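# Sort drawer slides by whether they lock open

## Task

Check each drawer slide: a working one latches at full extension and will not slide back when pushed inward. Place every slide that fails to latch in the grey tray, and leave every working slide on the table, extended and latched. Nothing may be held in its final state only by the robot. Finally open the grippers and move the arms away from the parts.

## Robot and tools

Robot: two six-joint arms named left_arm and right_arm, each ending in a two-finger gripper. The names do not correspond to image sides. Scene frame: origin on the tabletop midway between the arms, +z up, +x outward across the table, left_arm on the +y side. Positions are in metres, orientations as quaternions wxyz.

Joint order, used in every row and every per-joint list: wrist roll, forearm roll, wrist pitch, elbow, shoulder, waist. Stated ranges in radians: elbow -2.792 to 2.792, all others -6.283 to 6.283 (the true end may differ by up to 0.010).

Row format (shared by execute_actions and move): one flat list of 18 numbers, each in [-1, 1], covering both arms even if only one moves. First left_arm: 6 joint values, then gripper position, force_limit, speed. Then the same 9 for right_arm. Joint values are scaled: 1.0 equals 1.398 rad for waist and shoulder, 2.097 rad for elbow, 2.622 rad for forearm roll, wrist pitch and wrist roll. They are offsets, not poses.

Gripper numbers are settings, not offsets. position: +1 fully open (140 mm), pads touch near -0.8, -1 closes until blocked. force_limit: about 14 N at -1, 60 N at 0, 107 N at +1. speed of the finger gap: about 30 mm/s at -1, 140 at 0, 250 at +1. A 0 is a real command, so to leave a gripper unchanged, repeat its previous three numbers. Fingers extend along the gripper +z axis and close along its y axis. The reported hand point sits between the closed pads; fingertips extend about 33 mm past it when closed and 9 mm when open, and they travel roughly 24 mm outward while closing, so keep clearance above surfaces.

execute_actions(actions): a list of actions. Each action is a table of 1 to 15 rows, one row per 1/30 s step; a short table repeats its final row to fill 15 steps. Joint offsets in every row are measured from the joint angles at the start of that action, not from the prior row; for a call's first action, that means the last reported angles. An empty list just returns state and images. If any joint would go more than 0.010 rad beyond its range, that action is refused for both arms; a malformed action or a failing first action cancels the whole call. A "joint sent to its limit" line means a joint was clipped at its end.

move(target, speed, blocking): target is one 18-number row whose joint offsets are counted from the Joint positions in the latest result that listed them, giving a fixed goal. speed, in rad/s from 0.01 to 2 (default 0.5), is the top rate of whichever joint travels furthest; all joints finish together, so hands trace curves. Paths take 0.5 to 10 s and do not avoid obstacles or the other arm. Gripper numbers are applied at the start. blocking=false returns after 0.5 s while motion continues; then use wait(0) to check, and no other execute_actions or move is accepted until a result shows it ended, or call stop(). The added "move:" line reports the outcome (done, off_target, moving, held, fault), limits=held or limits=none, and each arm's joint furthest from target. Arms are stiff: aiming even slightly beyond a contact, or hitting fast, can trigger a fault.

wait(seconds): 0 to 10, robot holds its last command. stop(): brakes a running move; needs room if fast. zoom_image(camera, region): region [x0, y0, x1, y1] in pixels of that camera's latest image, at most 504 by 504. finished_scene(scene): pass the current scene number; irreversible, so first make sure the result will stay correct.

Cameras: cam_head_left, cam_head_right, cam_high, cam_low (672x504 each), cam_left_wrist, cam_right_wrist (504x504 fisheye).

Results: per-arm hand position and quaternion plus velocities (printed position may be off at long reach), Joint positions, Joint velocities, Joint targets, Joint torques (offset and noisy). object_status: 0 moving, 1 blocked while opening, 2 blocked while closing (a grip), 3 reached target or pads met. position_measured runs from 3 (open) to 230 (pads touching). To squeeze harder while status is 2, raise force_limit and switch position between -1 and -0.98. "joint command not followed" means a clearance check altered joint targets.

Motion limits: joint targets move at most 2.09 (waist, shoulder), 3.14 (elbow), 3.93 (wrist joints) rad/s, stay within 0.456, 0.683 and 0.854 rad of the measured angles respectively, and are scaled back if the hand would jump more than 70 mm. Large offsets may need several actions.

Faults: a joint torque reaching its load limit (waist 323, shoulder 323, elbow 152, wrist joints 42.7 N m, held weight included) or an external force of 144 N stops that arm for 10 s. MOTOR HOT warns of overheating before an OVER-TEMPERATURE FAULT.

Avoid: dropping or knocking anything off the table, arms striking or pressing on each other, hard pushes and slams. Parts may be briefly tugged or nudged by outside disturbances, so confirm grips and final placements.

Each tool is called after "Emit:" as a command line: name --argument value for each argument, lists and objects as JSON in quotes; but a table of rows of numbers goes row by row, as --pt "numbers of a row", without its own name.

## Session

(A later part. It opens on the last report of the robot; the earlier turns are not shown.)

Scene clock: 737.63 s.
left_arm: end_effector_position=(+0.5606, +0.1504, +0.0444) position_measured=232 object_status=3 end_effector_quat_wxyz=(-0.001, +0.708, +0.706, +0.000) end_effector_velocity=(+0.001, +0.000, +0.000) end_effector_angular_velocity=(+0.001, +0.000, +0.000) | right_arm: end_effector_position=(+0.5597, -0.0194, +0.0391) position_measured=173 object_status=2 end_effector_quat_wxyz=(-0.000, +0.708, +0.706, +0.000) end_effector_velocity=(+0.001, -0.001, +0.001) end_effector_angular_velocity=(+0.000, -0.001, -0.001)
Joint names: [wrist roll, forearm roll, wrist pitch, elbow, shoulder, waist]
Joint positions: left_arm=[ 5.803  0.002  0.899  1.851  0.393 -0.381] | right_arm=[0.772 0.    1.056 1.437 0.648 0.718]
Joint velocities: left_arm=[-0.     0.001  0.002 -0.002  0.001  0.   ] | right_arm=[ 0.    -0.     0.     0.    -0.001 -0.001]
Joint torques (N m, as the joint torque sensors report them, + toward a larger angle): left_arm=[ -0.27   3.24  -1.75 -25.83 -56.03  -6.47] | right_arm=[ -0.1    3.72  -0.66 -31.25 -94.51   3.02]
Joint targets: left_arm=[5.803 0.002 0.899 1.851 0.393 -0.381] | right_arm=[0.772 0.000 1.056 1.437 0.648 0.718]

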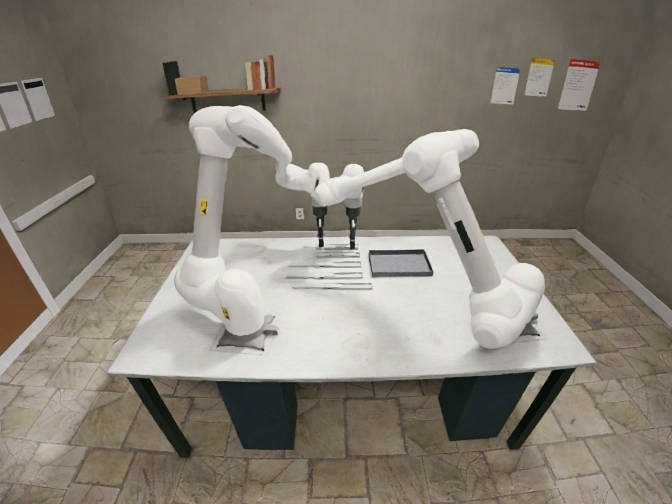

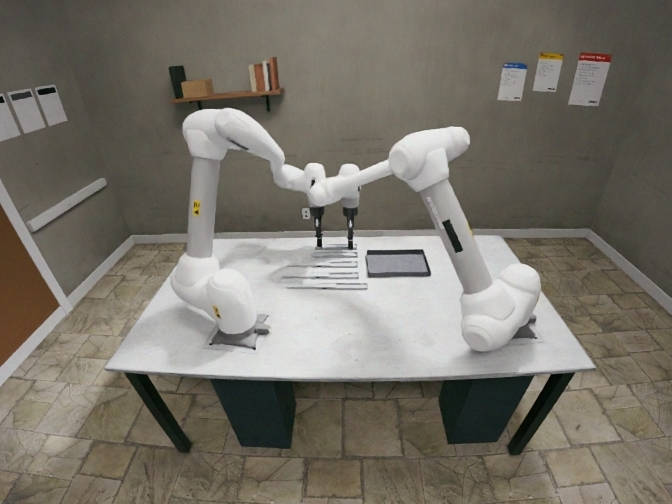

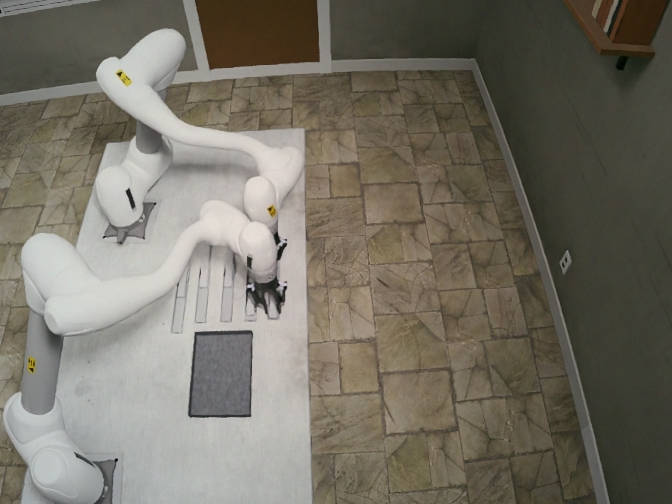

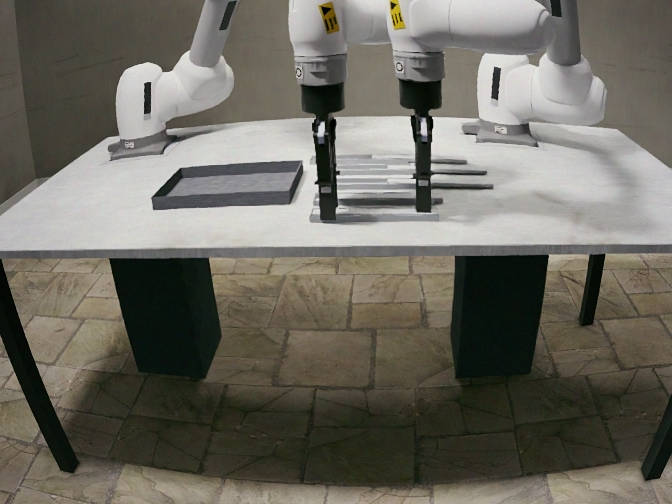

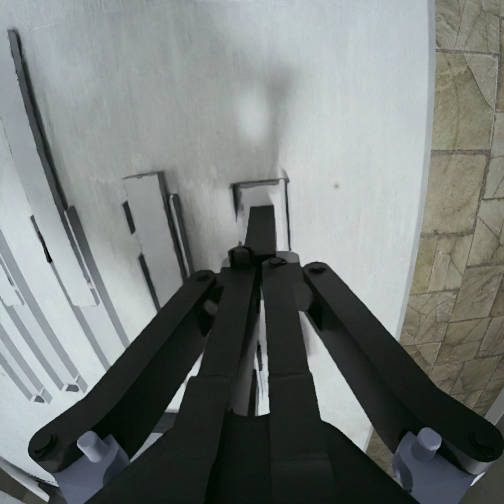

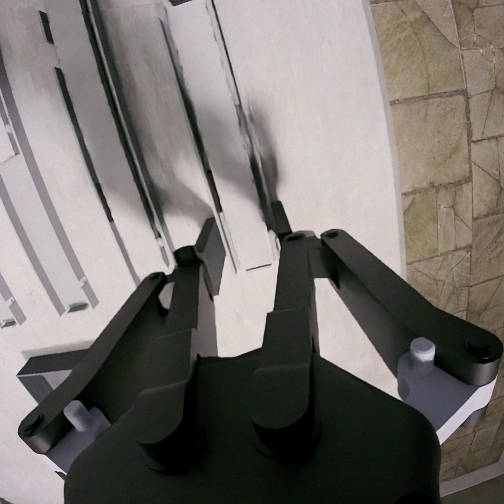

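Emit:
move --target '[0.0206,0,-0.0042,0.0152,-0.015,0.0386,-1,-0.4,0,0,0,0,0,0,0,-1,-0.4,0]' --speed 0.04

Emit:
move --target '[0,0,0.0063,-0.003,-0.0072,0,-1,-0.4,0,0,0,0,0,0,0,-1,-0.4,0]' --speed 0.1

Scene clock: 748.83 s.
left_arm: end_effector_position=(+0.5604, +0.1904, +0.0445) position_measured=232 object_status=3 end_effector_quat_wxyz=(-0.000, +0.708, +0.706, +0.000) end_effector_velocity=(+0.000, +0.001, +0.001) end_effector_angular_velocity=(+0.001, -0.000, -0.000) | right_arm: end_effector_position=(+0.5597, -0.0194, +0.0391) position_measured=173 object_status=2 end_effector_quat_wxyz=(-0.000, +0.708, +0.706, +0.000) end_effector_velocity=(-0.000, +0.000, +0.000) end_effector_angular_velocity=(+0.000, +0.000, -0.001)
Joint names: [wrist roll, forearm roll, wrist pitch, elbow, shoulder, waist]
Joint positions: left_arm=[ 5.857  0.002  0.888  1.883  0.372 -0.327] | right_arm=[0.772 0.    1.056 1.437 0.648 0.718]
Joint velocities: left_arm=[ 0.     0.001  0.001 -0.001 -0.     0.001] | right_arm=[ 0.001  0.     0.     0.    -0.    -0.   ]
Joint torques (N m, as the joint torque sensors report them, + toward a larger angle): left_arm=[ -0.13   3.48   1.07 -25.32 -59.83  -4.34] | right_arm=[ -0.15   3.7   -0.62 -31.16 -93.91   2.9 ]
Joint targets: left_arm=[5.857 0.002 0.888 1.883 0.372 -0.327] | right_arm=[0.772 0.000 1.056 1.437 0.648 0.718]
move: done; limits=none; left_arm: farthest joint: the waist, 0.000 radians from its target (0.054 radians at the start); right_arm: farthest joint: the waist, 0.000 radians from its target (0.000 radians at the start)

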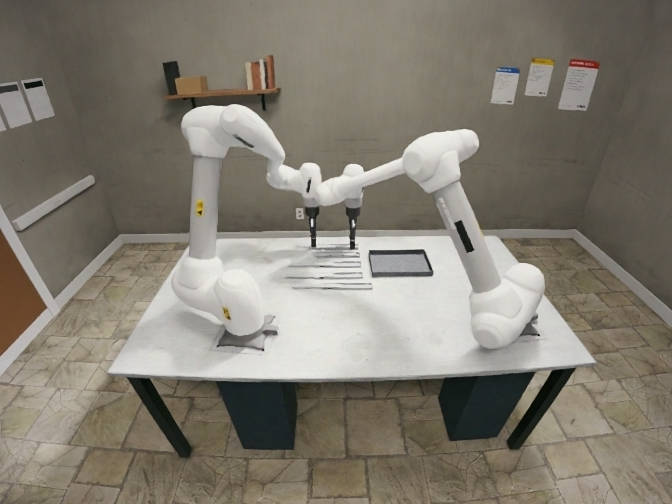

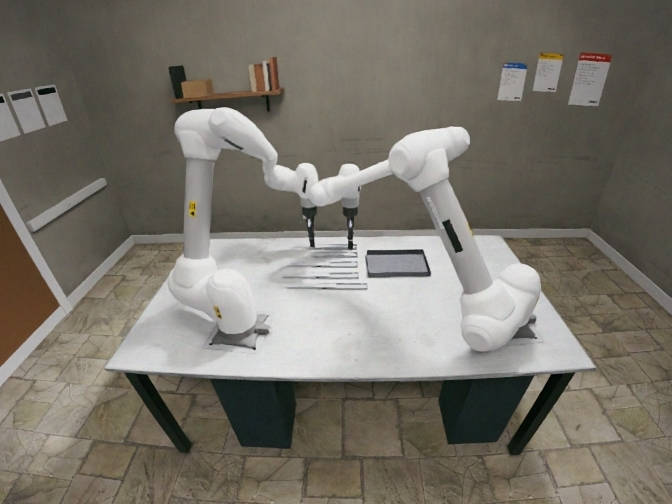

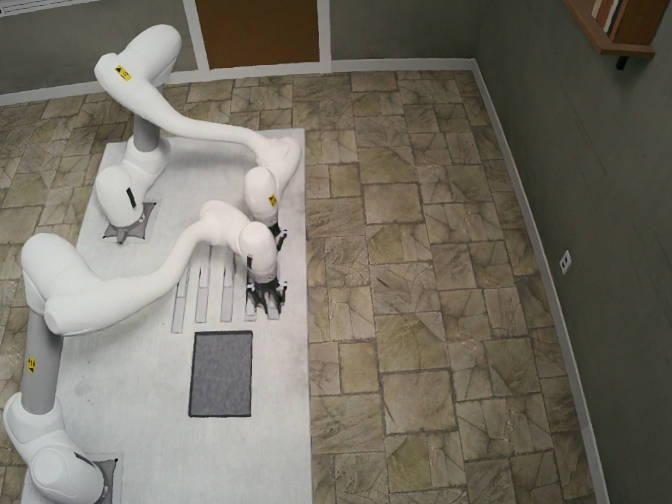

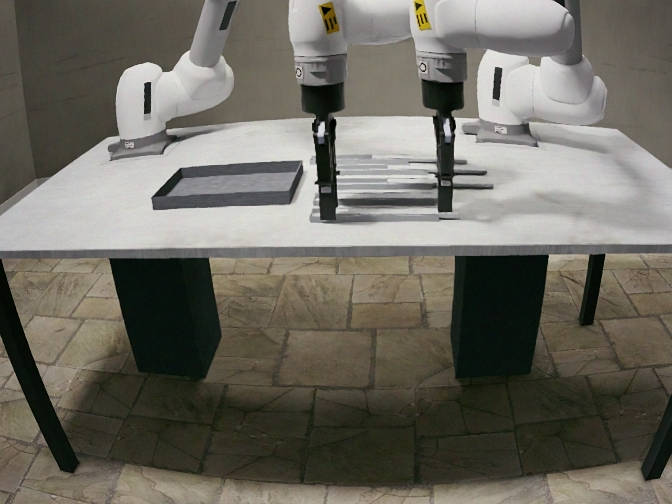

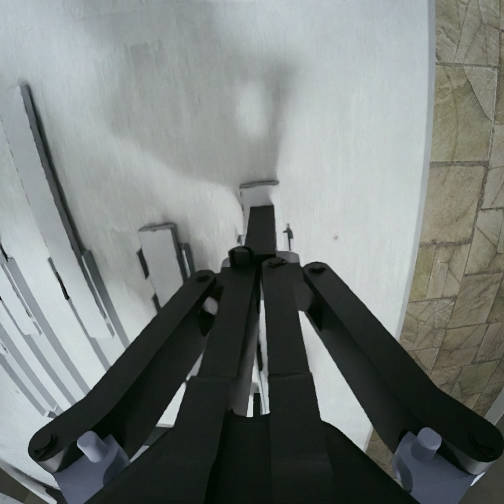

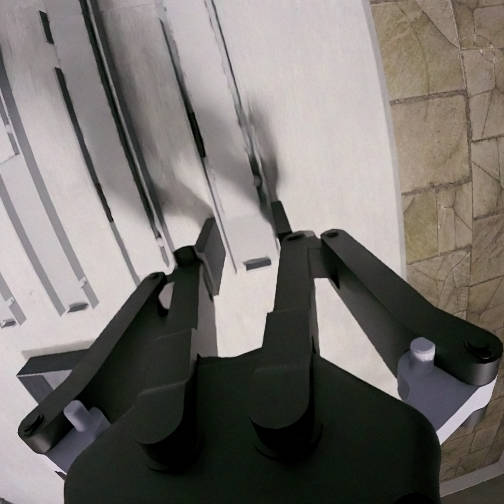

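Scene clock: 749.53 s.
left_arm: end_effector_position=(+0.5603, +0.1905, +0.0538) position_measured=232 object_status=3 end_effector_quat_wxyz=(-0.001, +0.708, +0.706, +0.000) end_effector_velocity=(+0.000, +0.000, +0.001) end_effector_angular_velocity=(-0.001, -0.000, +0.001) | right_arm: end_effector_position=(+0.5597, -0.0194, +0.0391) position_measured=173 object_status=2 end_effector_quat_wxyz=(-0.000, +0.708, +0.706, +0.000) end_effector_velocity=(+0.000, -0.001, -0.000) end_effector_angular_velocity=(-0.001, +0.000, -0.001)
Joint names: [wrist roll, forearm roll, wrist pitch, elbow, shoulder, waist]
Joint positions: left_arm=[ 5.857  0.002  0.904  1.877  0.362 -0.327] | right_arm=[0.772 0.    1.056 1.437 0.648 0.718]
Joint velocities: left_arm=[ 0.    -0.001  0.001 -0.001 -0.001  0.001] | right_arm=[ 0.    -0.    -0.     0.001 -0.001 -0.001]
Joint torques (N m, as the joint torque sensors report them, + toward a larger angle): left_arm=[  0.     3.38   0.11 -32.73 -67.57  -5.56] | right_arm=[ -0.16   3.7   -0.65 -31.22 -95.23   2.63]
Joint targets: left_arm=[5.857 0.002 0.904 1.877 0.362 -0.327] | right_arm=[0.772 0.000 1.056 1.437 0.648 0.718]
move: done; limits=none; left_arm: farthest joint: the wrist pitch, 0.001 radians from its target (0.017 radians at the start); right_arm: farthest joint: the waist, 0.000 radians from its target (0.000 radians at the start)

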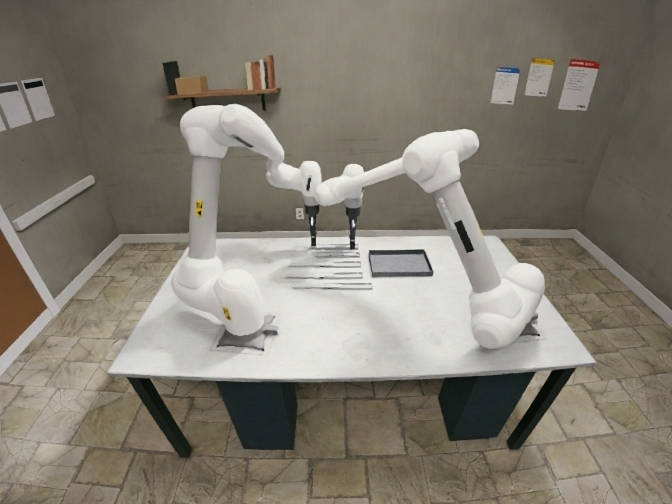

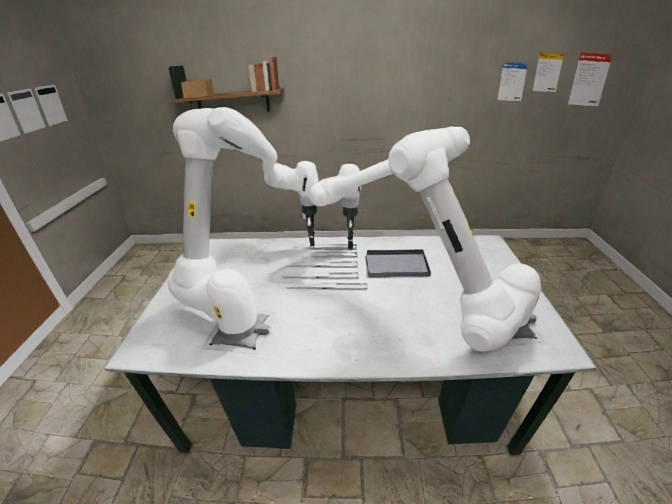

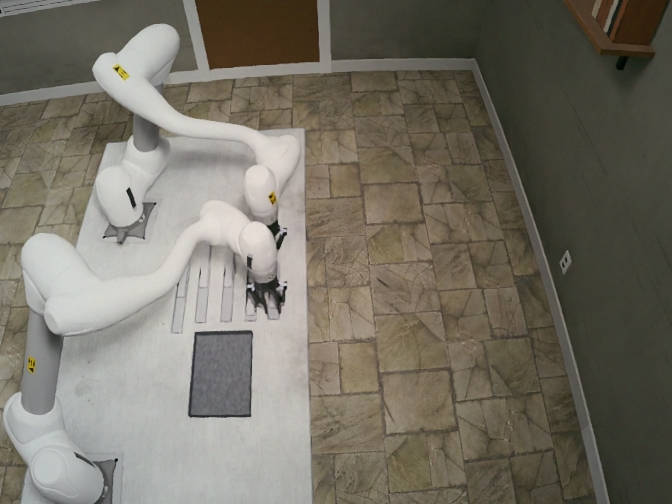

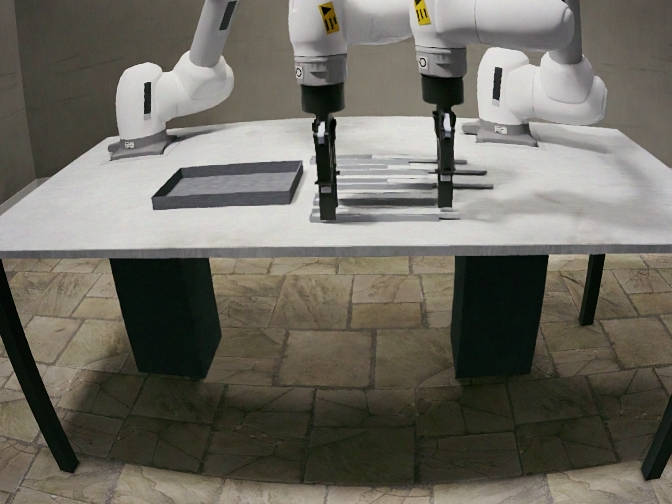

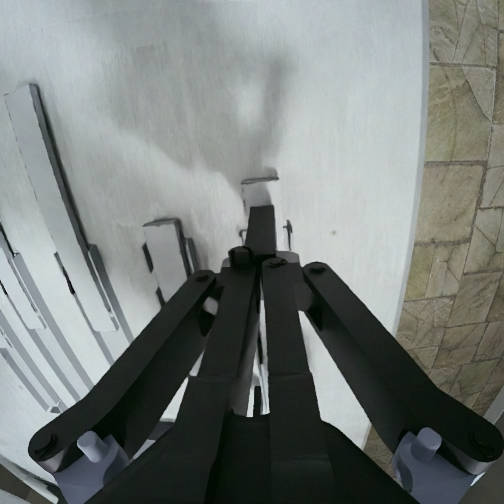

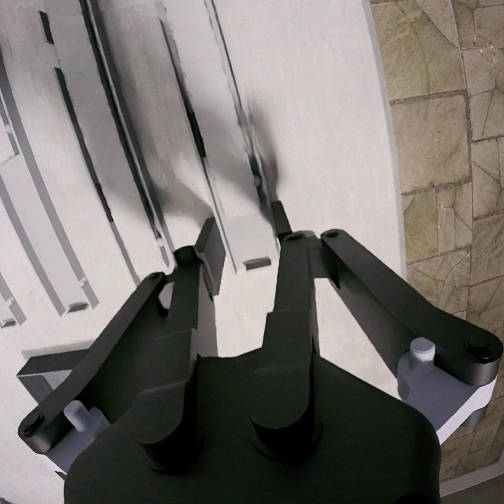

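Emit:
execute_actions --actions '[]'

Emit:
move --target '[0.0118,0,-0.002,0.0075,-0.0072,0.022,-0.25,-0.4,0,0,0,0,0,0,0,-1,-0.4,0]' --speed 0.1

Emit:
move --target '[0,0,-0.0088,0.0041,0.01,0,-0.25,-0.4,0,0,0,0,0,0,0,-1,-0.4,0]' --speed 0.05

Scene clock: 786.00 s.
left_arm: end_effector_position=(+0.5603, +0.1905, +0.0538) position_measured=232 object_status=3 end_effector_quat_wxyz=(-0.001, +0.708, +0.706, +0.000) end_effector_velocity=(+0.001, -0.000, +0.000) end_effector_angular_velocity=(+0.000, -0.000, -0.001) | right_arm: end_effector_position=(+0.5597, -0.0194, +0.0391) position_measured=173 object_status=2 end_effector_quat_wxyz=(-0.000, +0.708, +0.706, +0.000) end_effector_velocity=(-0.000, +0.000, +0.000) end_effector_angular_velocity=(+0.000, -0.000, +0.000)
Joint names: [wrist roll, forearm roll, wrist pitch, elbow, shoulder, waist]
Joint positions: left_arm=[ 5.857  0.002  0.904  1.877  0.362 -0.327] | right_arm=[0.772 0.    1.056 1.437 0.648 0.718]
Joint velocities: left_arm=[ 0.     0.001  0.001 -0.001  0.    -0.   ] | right_arm=[ 0.  0.  0. -0. -0.  0.]
Joint torques (N m, as the joint torque sensors report them, + toward a larger angle): left_arm=[ -0.08   3.46   0.06 -33.37 -69.17  -4.89] | right_arm=[  0.03   3.73  -0.63 -31.19 -94.45   3.15]
Joint targets: left_arm=[5.857 0.002 0.904 1.877 0.362 -0.327] | right_arm=[0.772 0.000 1.056 1.437 0.648 0.718]

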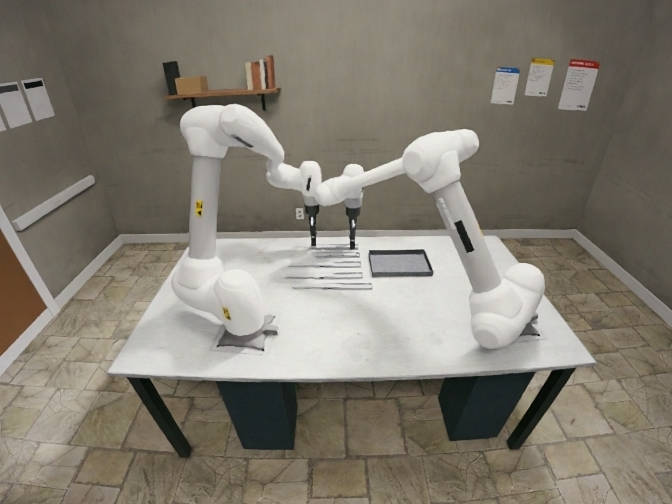

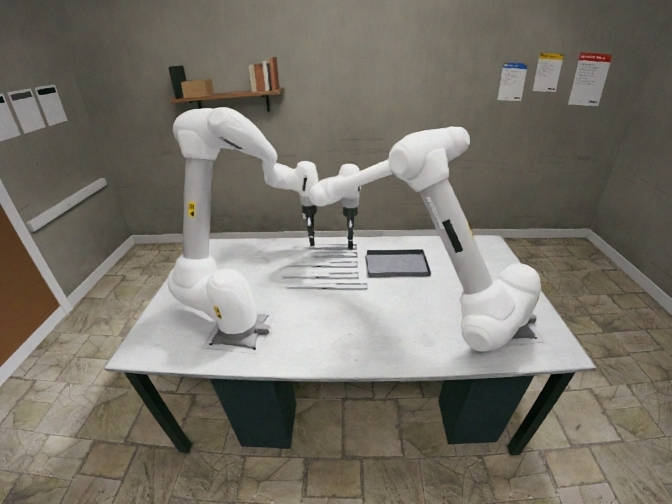

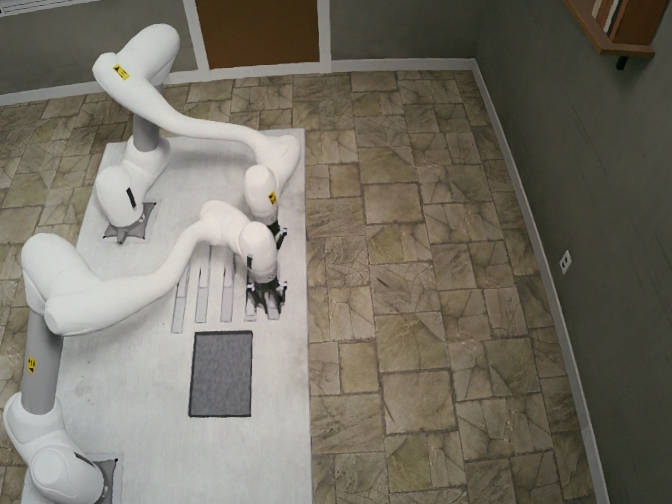

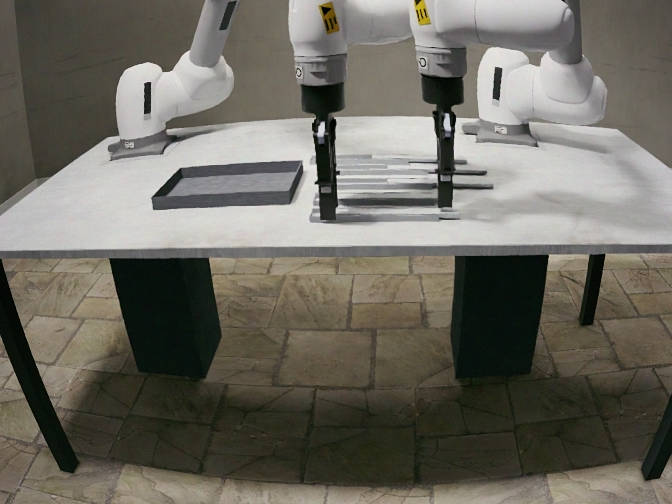

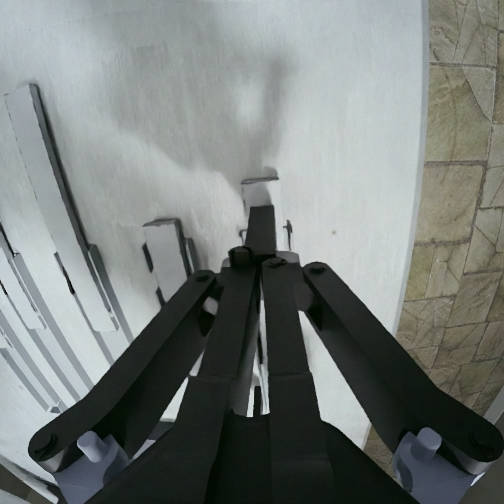

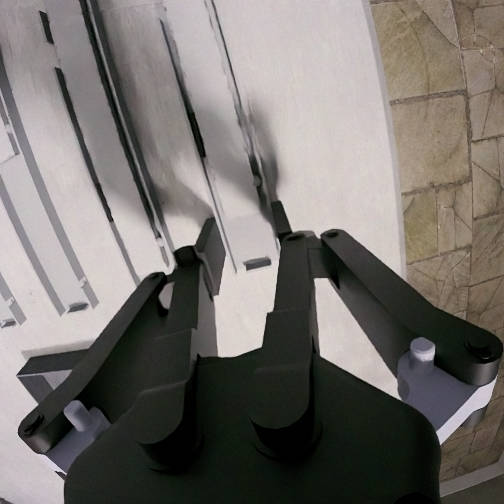

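Scene clock: 786.77 s.
left_arm: end_effector_position=(+0.5601, +0.2125, +0.0535) position_measured=160 object_status=3 end_effector_quat_wxyz=(-0.001, +0.708, +0.706, +0.000) end_effector_velocity=(-0.001, +0.000, -0.000) end_effector_angular_velocity=(-0.001, +0.001, +0.002) | right_arm: end_effector_position=(+0.5597, -0.0194, +0.0391) position_measured=173 object_status=2 end_effector_quat_wxyz=(-0.000, +0.708, +0.706, +0.000) end_effector_velocity=(-0.000, +0.000, +0.001) end_effector_angular_velocity=(+0.000, -0.001, +0.001)
Joint names: [wrist roll, forearm roll, wrist pitch, elbow, shoulder, waist]
Joint positions: left_arm=[ 5.888  0.002  0.899  1.893  0.351 -0.296] | right_arm=[0.772 0.    1.056 1.437 0.648 0.718]
Joint velocities: left_arm=[ 0.    -0.002 -0.     0.001 -0.     0.001] | right_arm=[-0.    -0.    -0.     0.    -0.001  0.001]
Joint torques (N m, as the joint torque sensors report them, + toward a larger angle): left_arm=[ -0.04   3.48   0.07 -33.45 -67.35  -5.58] | right_arm=[ -0.09   3.82  -0.61 -31.12 -94.56   3.21]
Joint targets: left_arm=[5.888 0.002 0.899 1.893 0.351 -0.296] | right_arm=[0.772 0.000 1.056 1.437 0.648 0.718]
move: done; limits=none; left_arm: farthest joint: the waist, 0.000 radians from its target (0.030 radians at the start); right_arm: farthest joint: the waist, 0.000 radians from its target (0.000 radians at the start)

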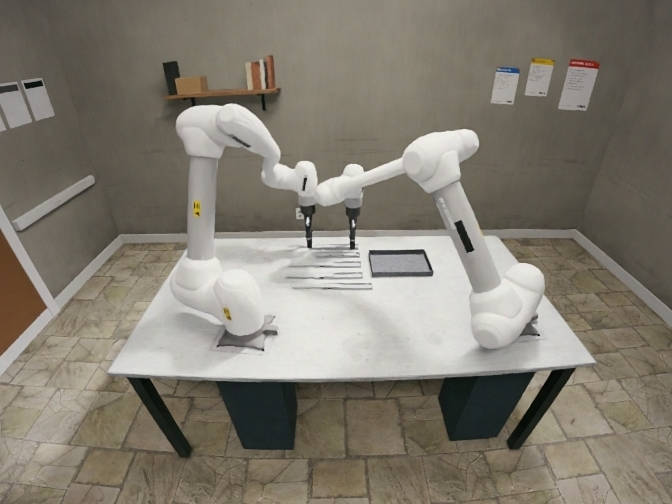

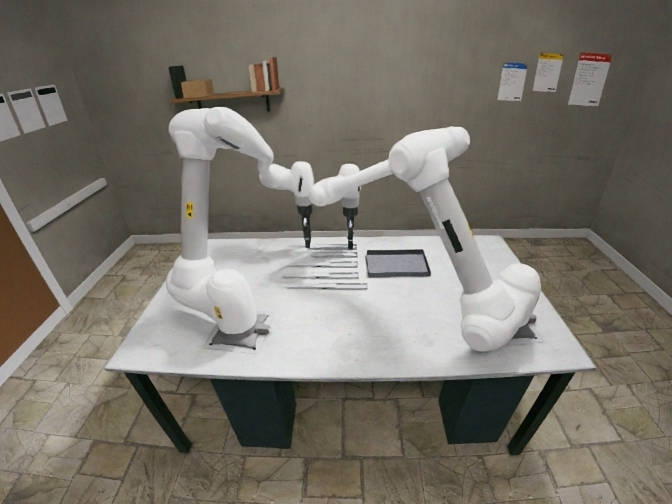

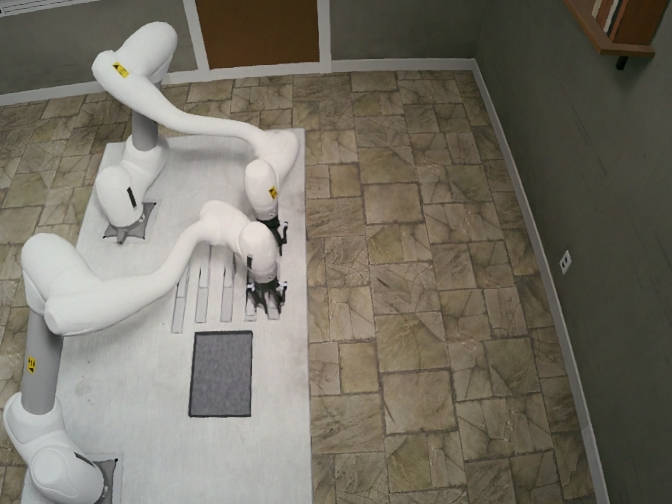

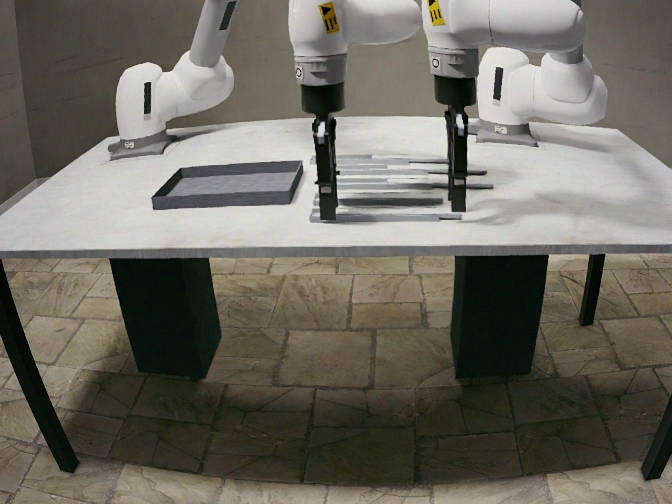

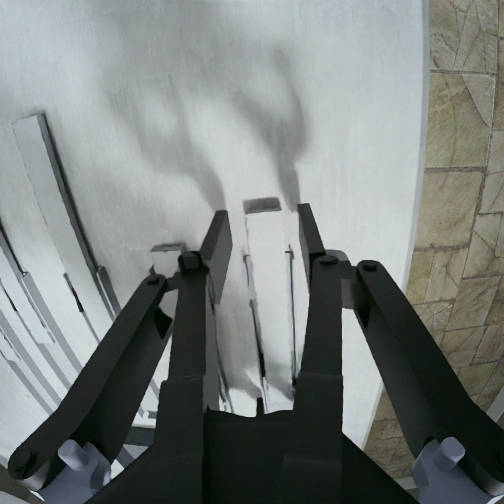

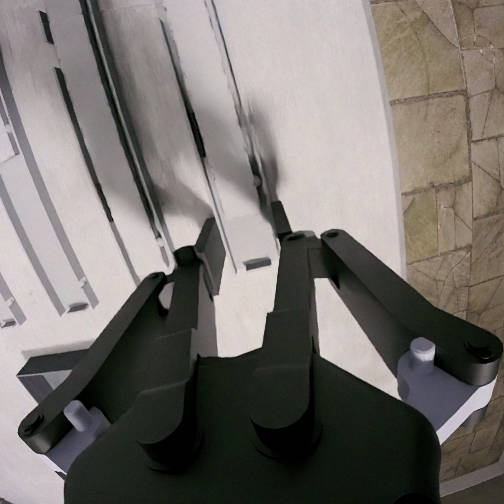

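Scene clock: 787.50 s.
left_arm: end_effector_position=(+0.5603, +0.2124, +0.0407) position_measured=160 object_status=3 end_effector_quat_wxyz=(-0.001, +0.708, +0.706, +0.000) end_effector_velocity=(+0.001, -0.001, -0.000) end_effector_angular_velocity=(-0.001, -0.000, +0.000) | right_arm: end_effector_position=(+0.5597, -0.0194, +0.0391) position_measured=173 object_status=2 end_effector_quat_wxyz=(-0.000, +0.708, +0.706, +0.000) end_effector_velocity=(+0.000, -0.001, -0.000) end_effector_angular_velocity=(-0.001, +0.000, -0.000)
Joint names: [wrist roll, forearm roll, wrist pitch, elbow, shoulder, waist]
Joint positions: left_arm=[ 5.888  0.002  0.876  1.901  0.365 -0.296] | right_arm=[0.772 0.    1.056 1.437 0.648 0.718]
Joint velocities: left_arm=[ 0.    -0.002 -0.001 -0.001  0.001 -0.   ] | right_arm=[-0.    -0.001 -0.     0.001  0.    -0.001]
Joint torques (N m, as the joint torque sensors report them, + toward a larger angle): left_arm=[ -0.17   3.26   0.2  -32.67 -67.39  -5.54] | right_arm=[ -0.09   3.68  -0.6  -31.45 -95.41   3.05]
Joint targets: left_arm=[5.888 0.002 0.876 1.901 0.365 -0.296] | right_arm=[0.772 0.000 1.056 1.437 0.648 0.718]
move: done; limits=none; left_arm: farthest joint: the elbow, 0.001 radians from its target (0.009 radians at the start); right_arm: farthest joint: the waist, 0.000 radians from its target (0.000 radians at the start)

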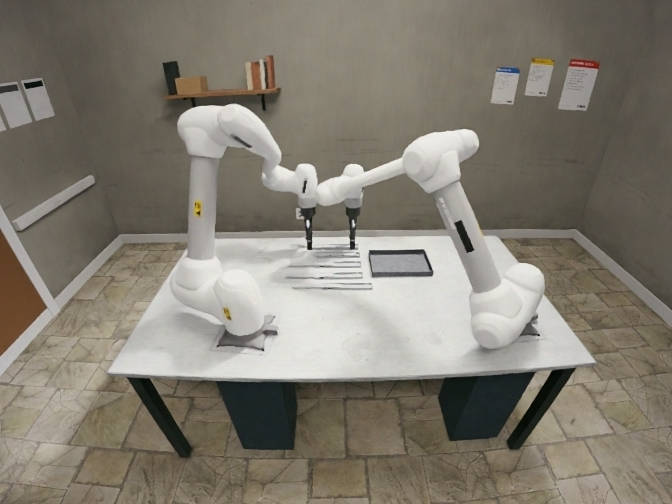

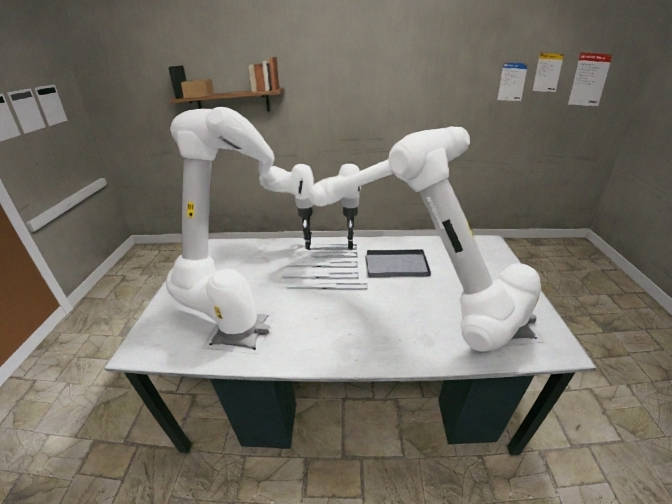

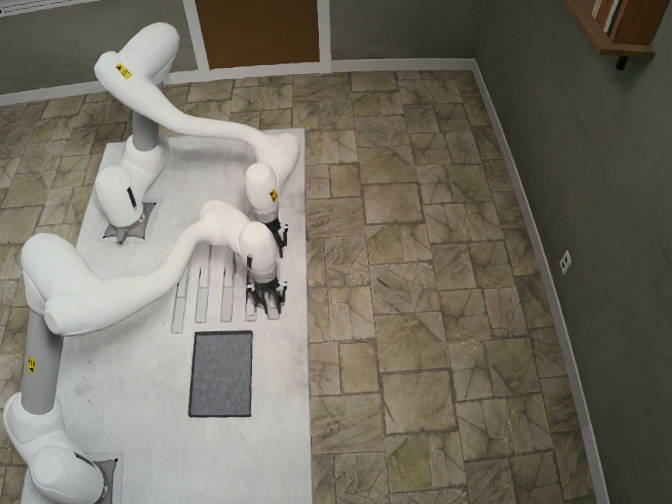

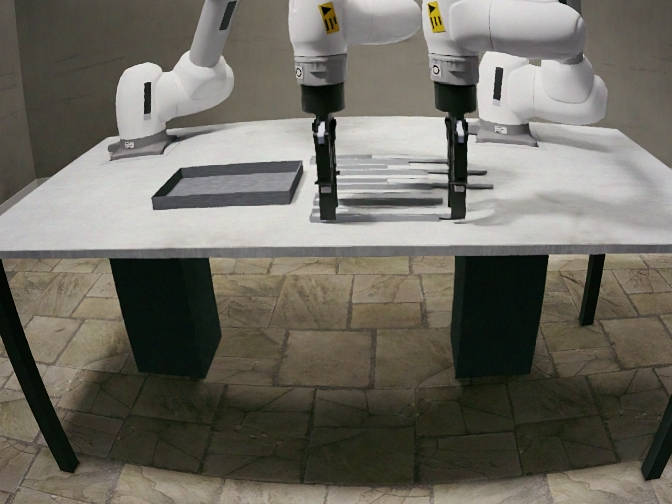

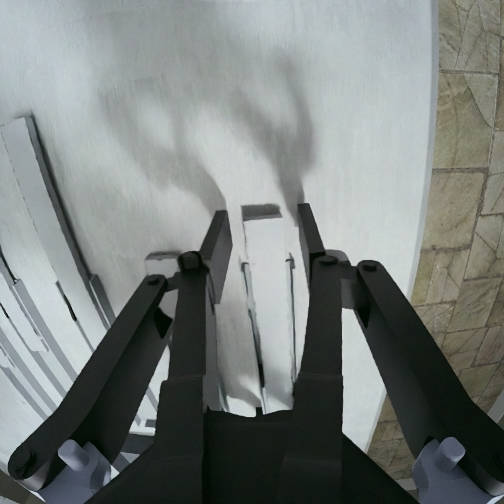

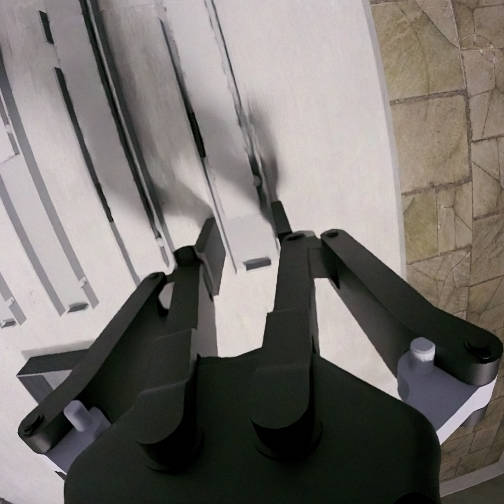

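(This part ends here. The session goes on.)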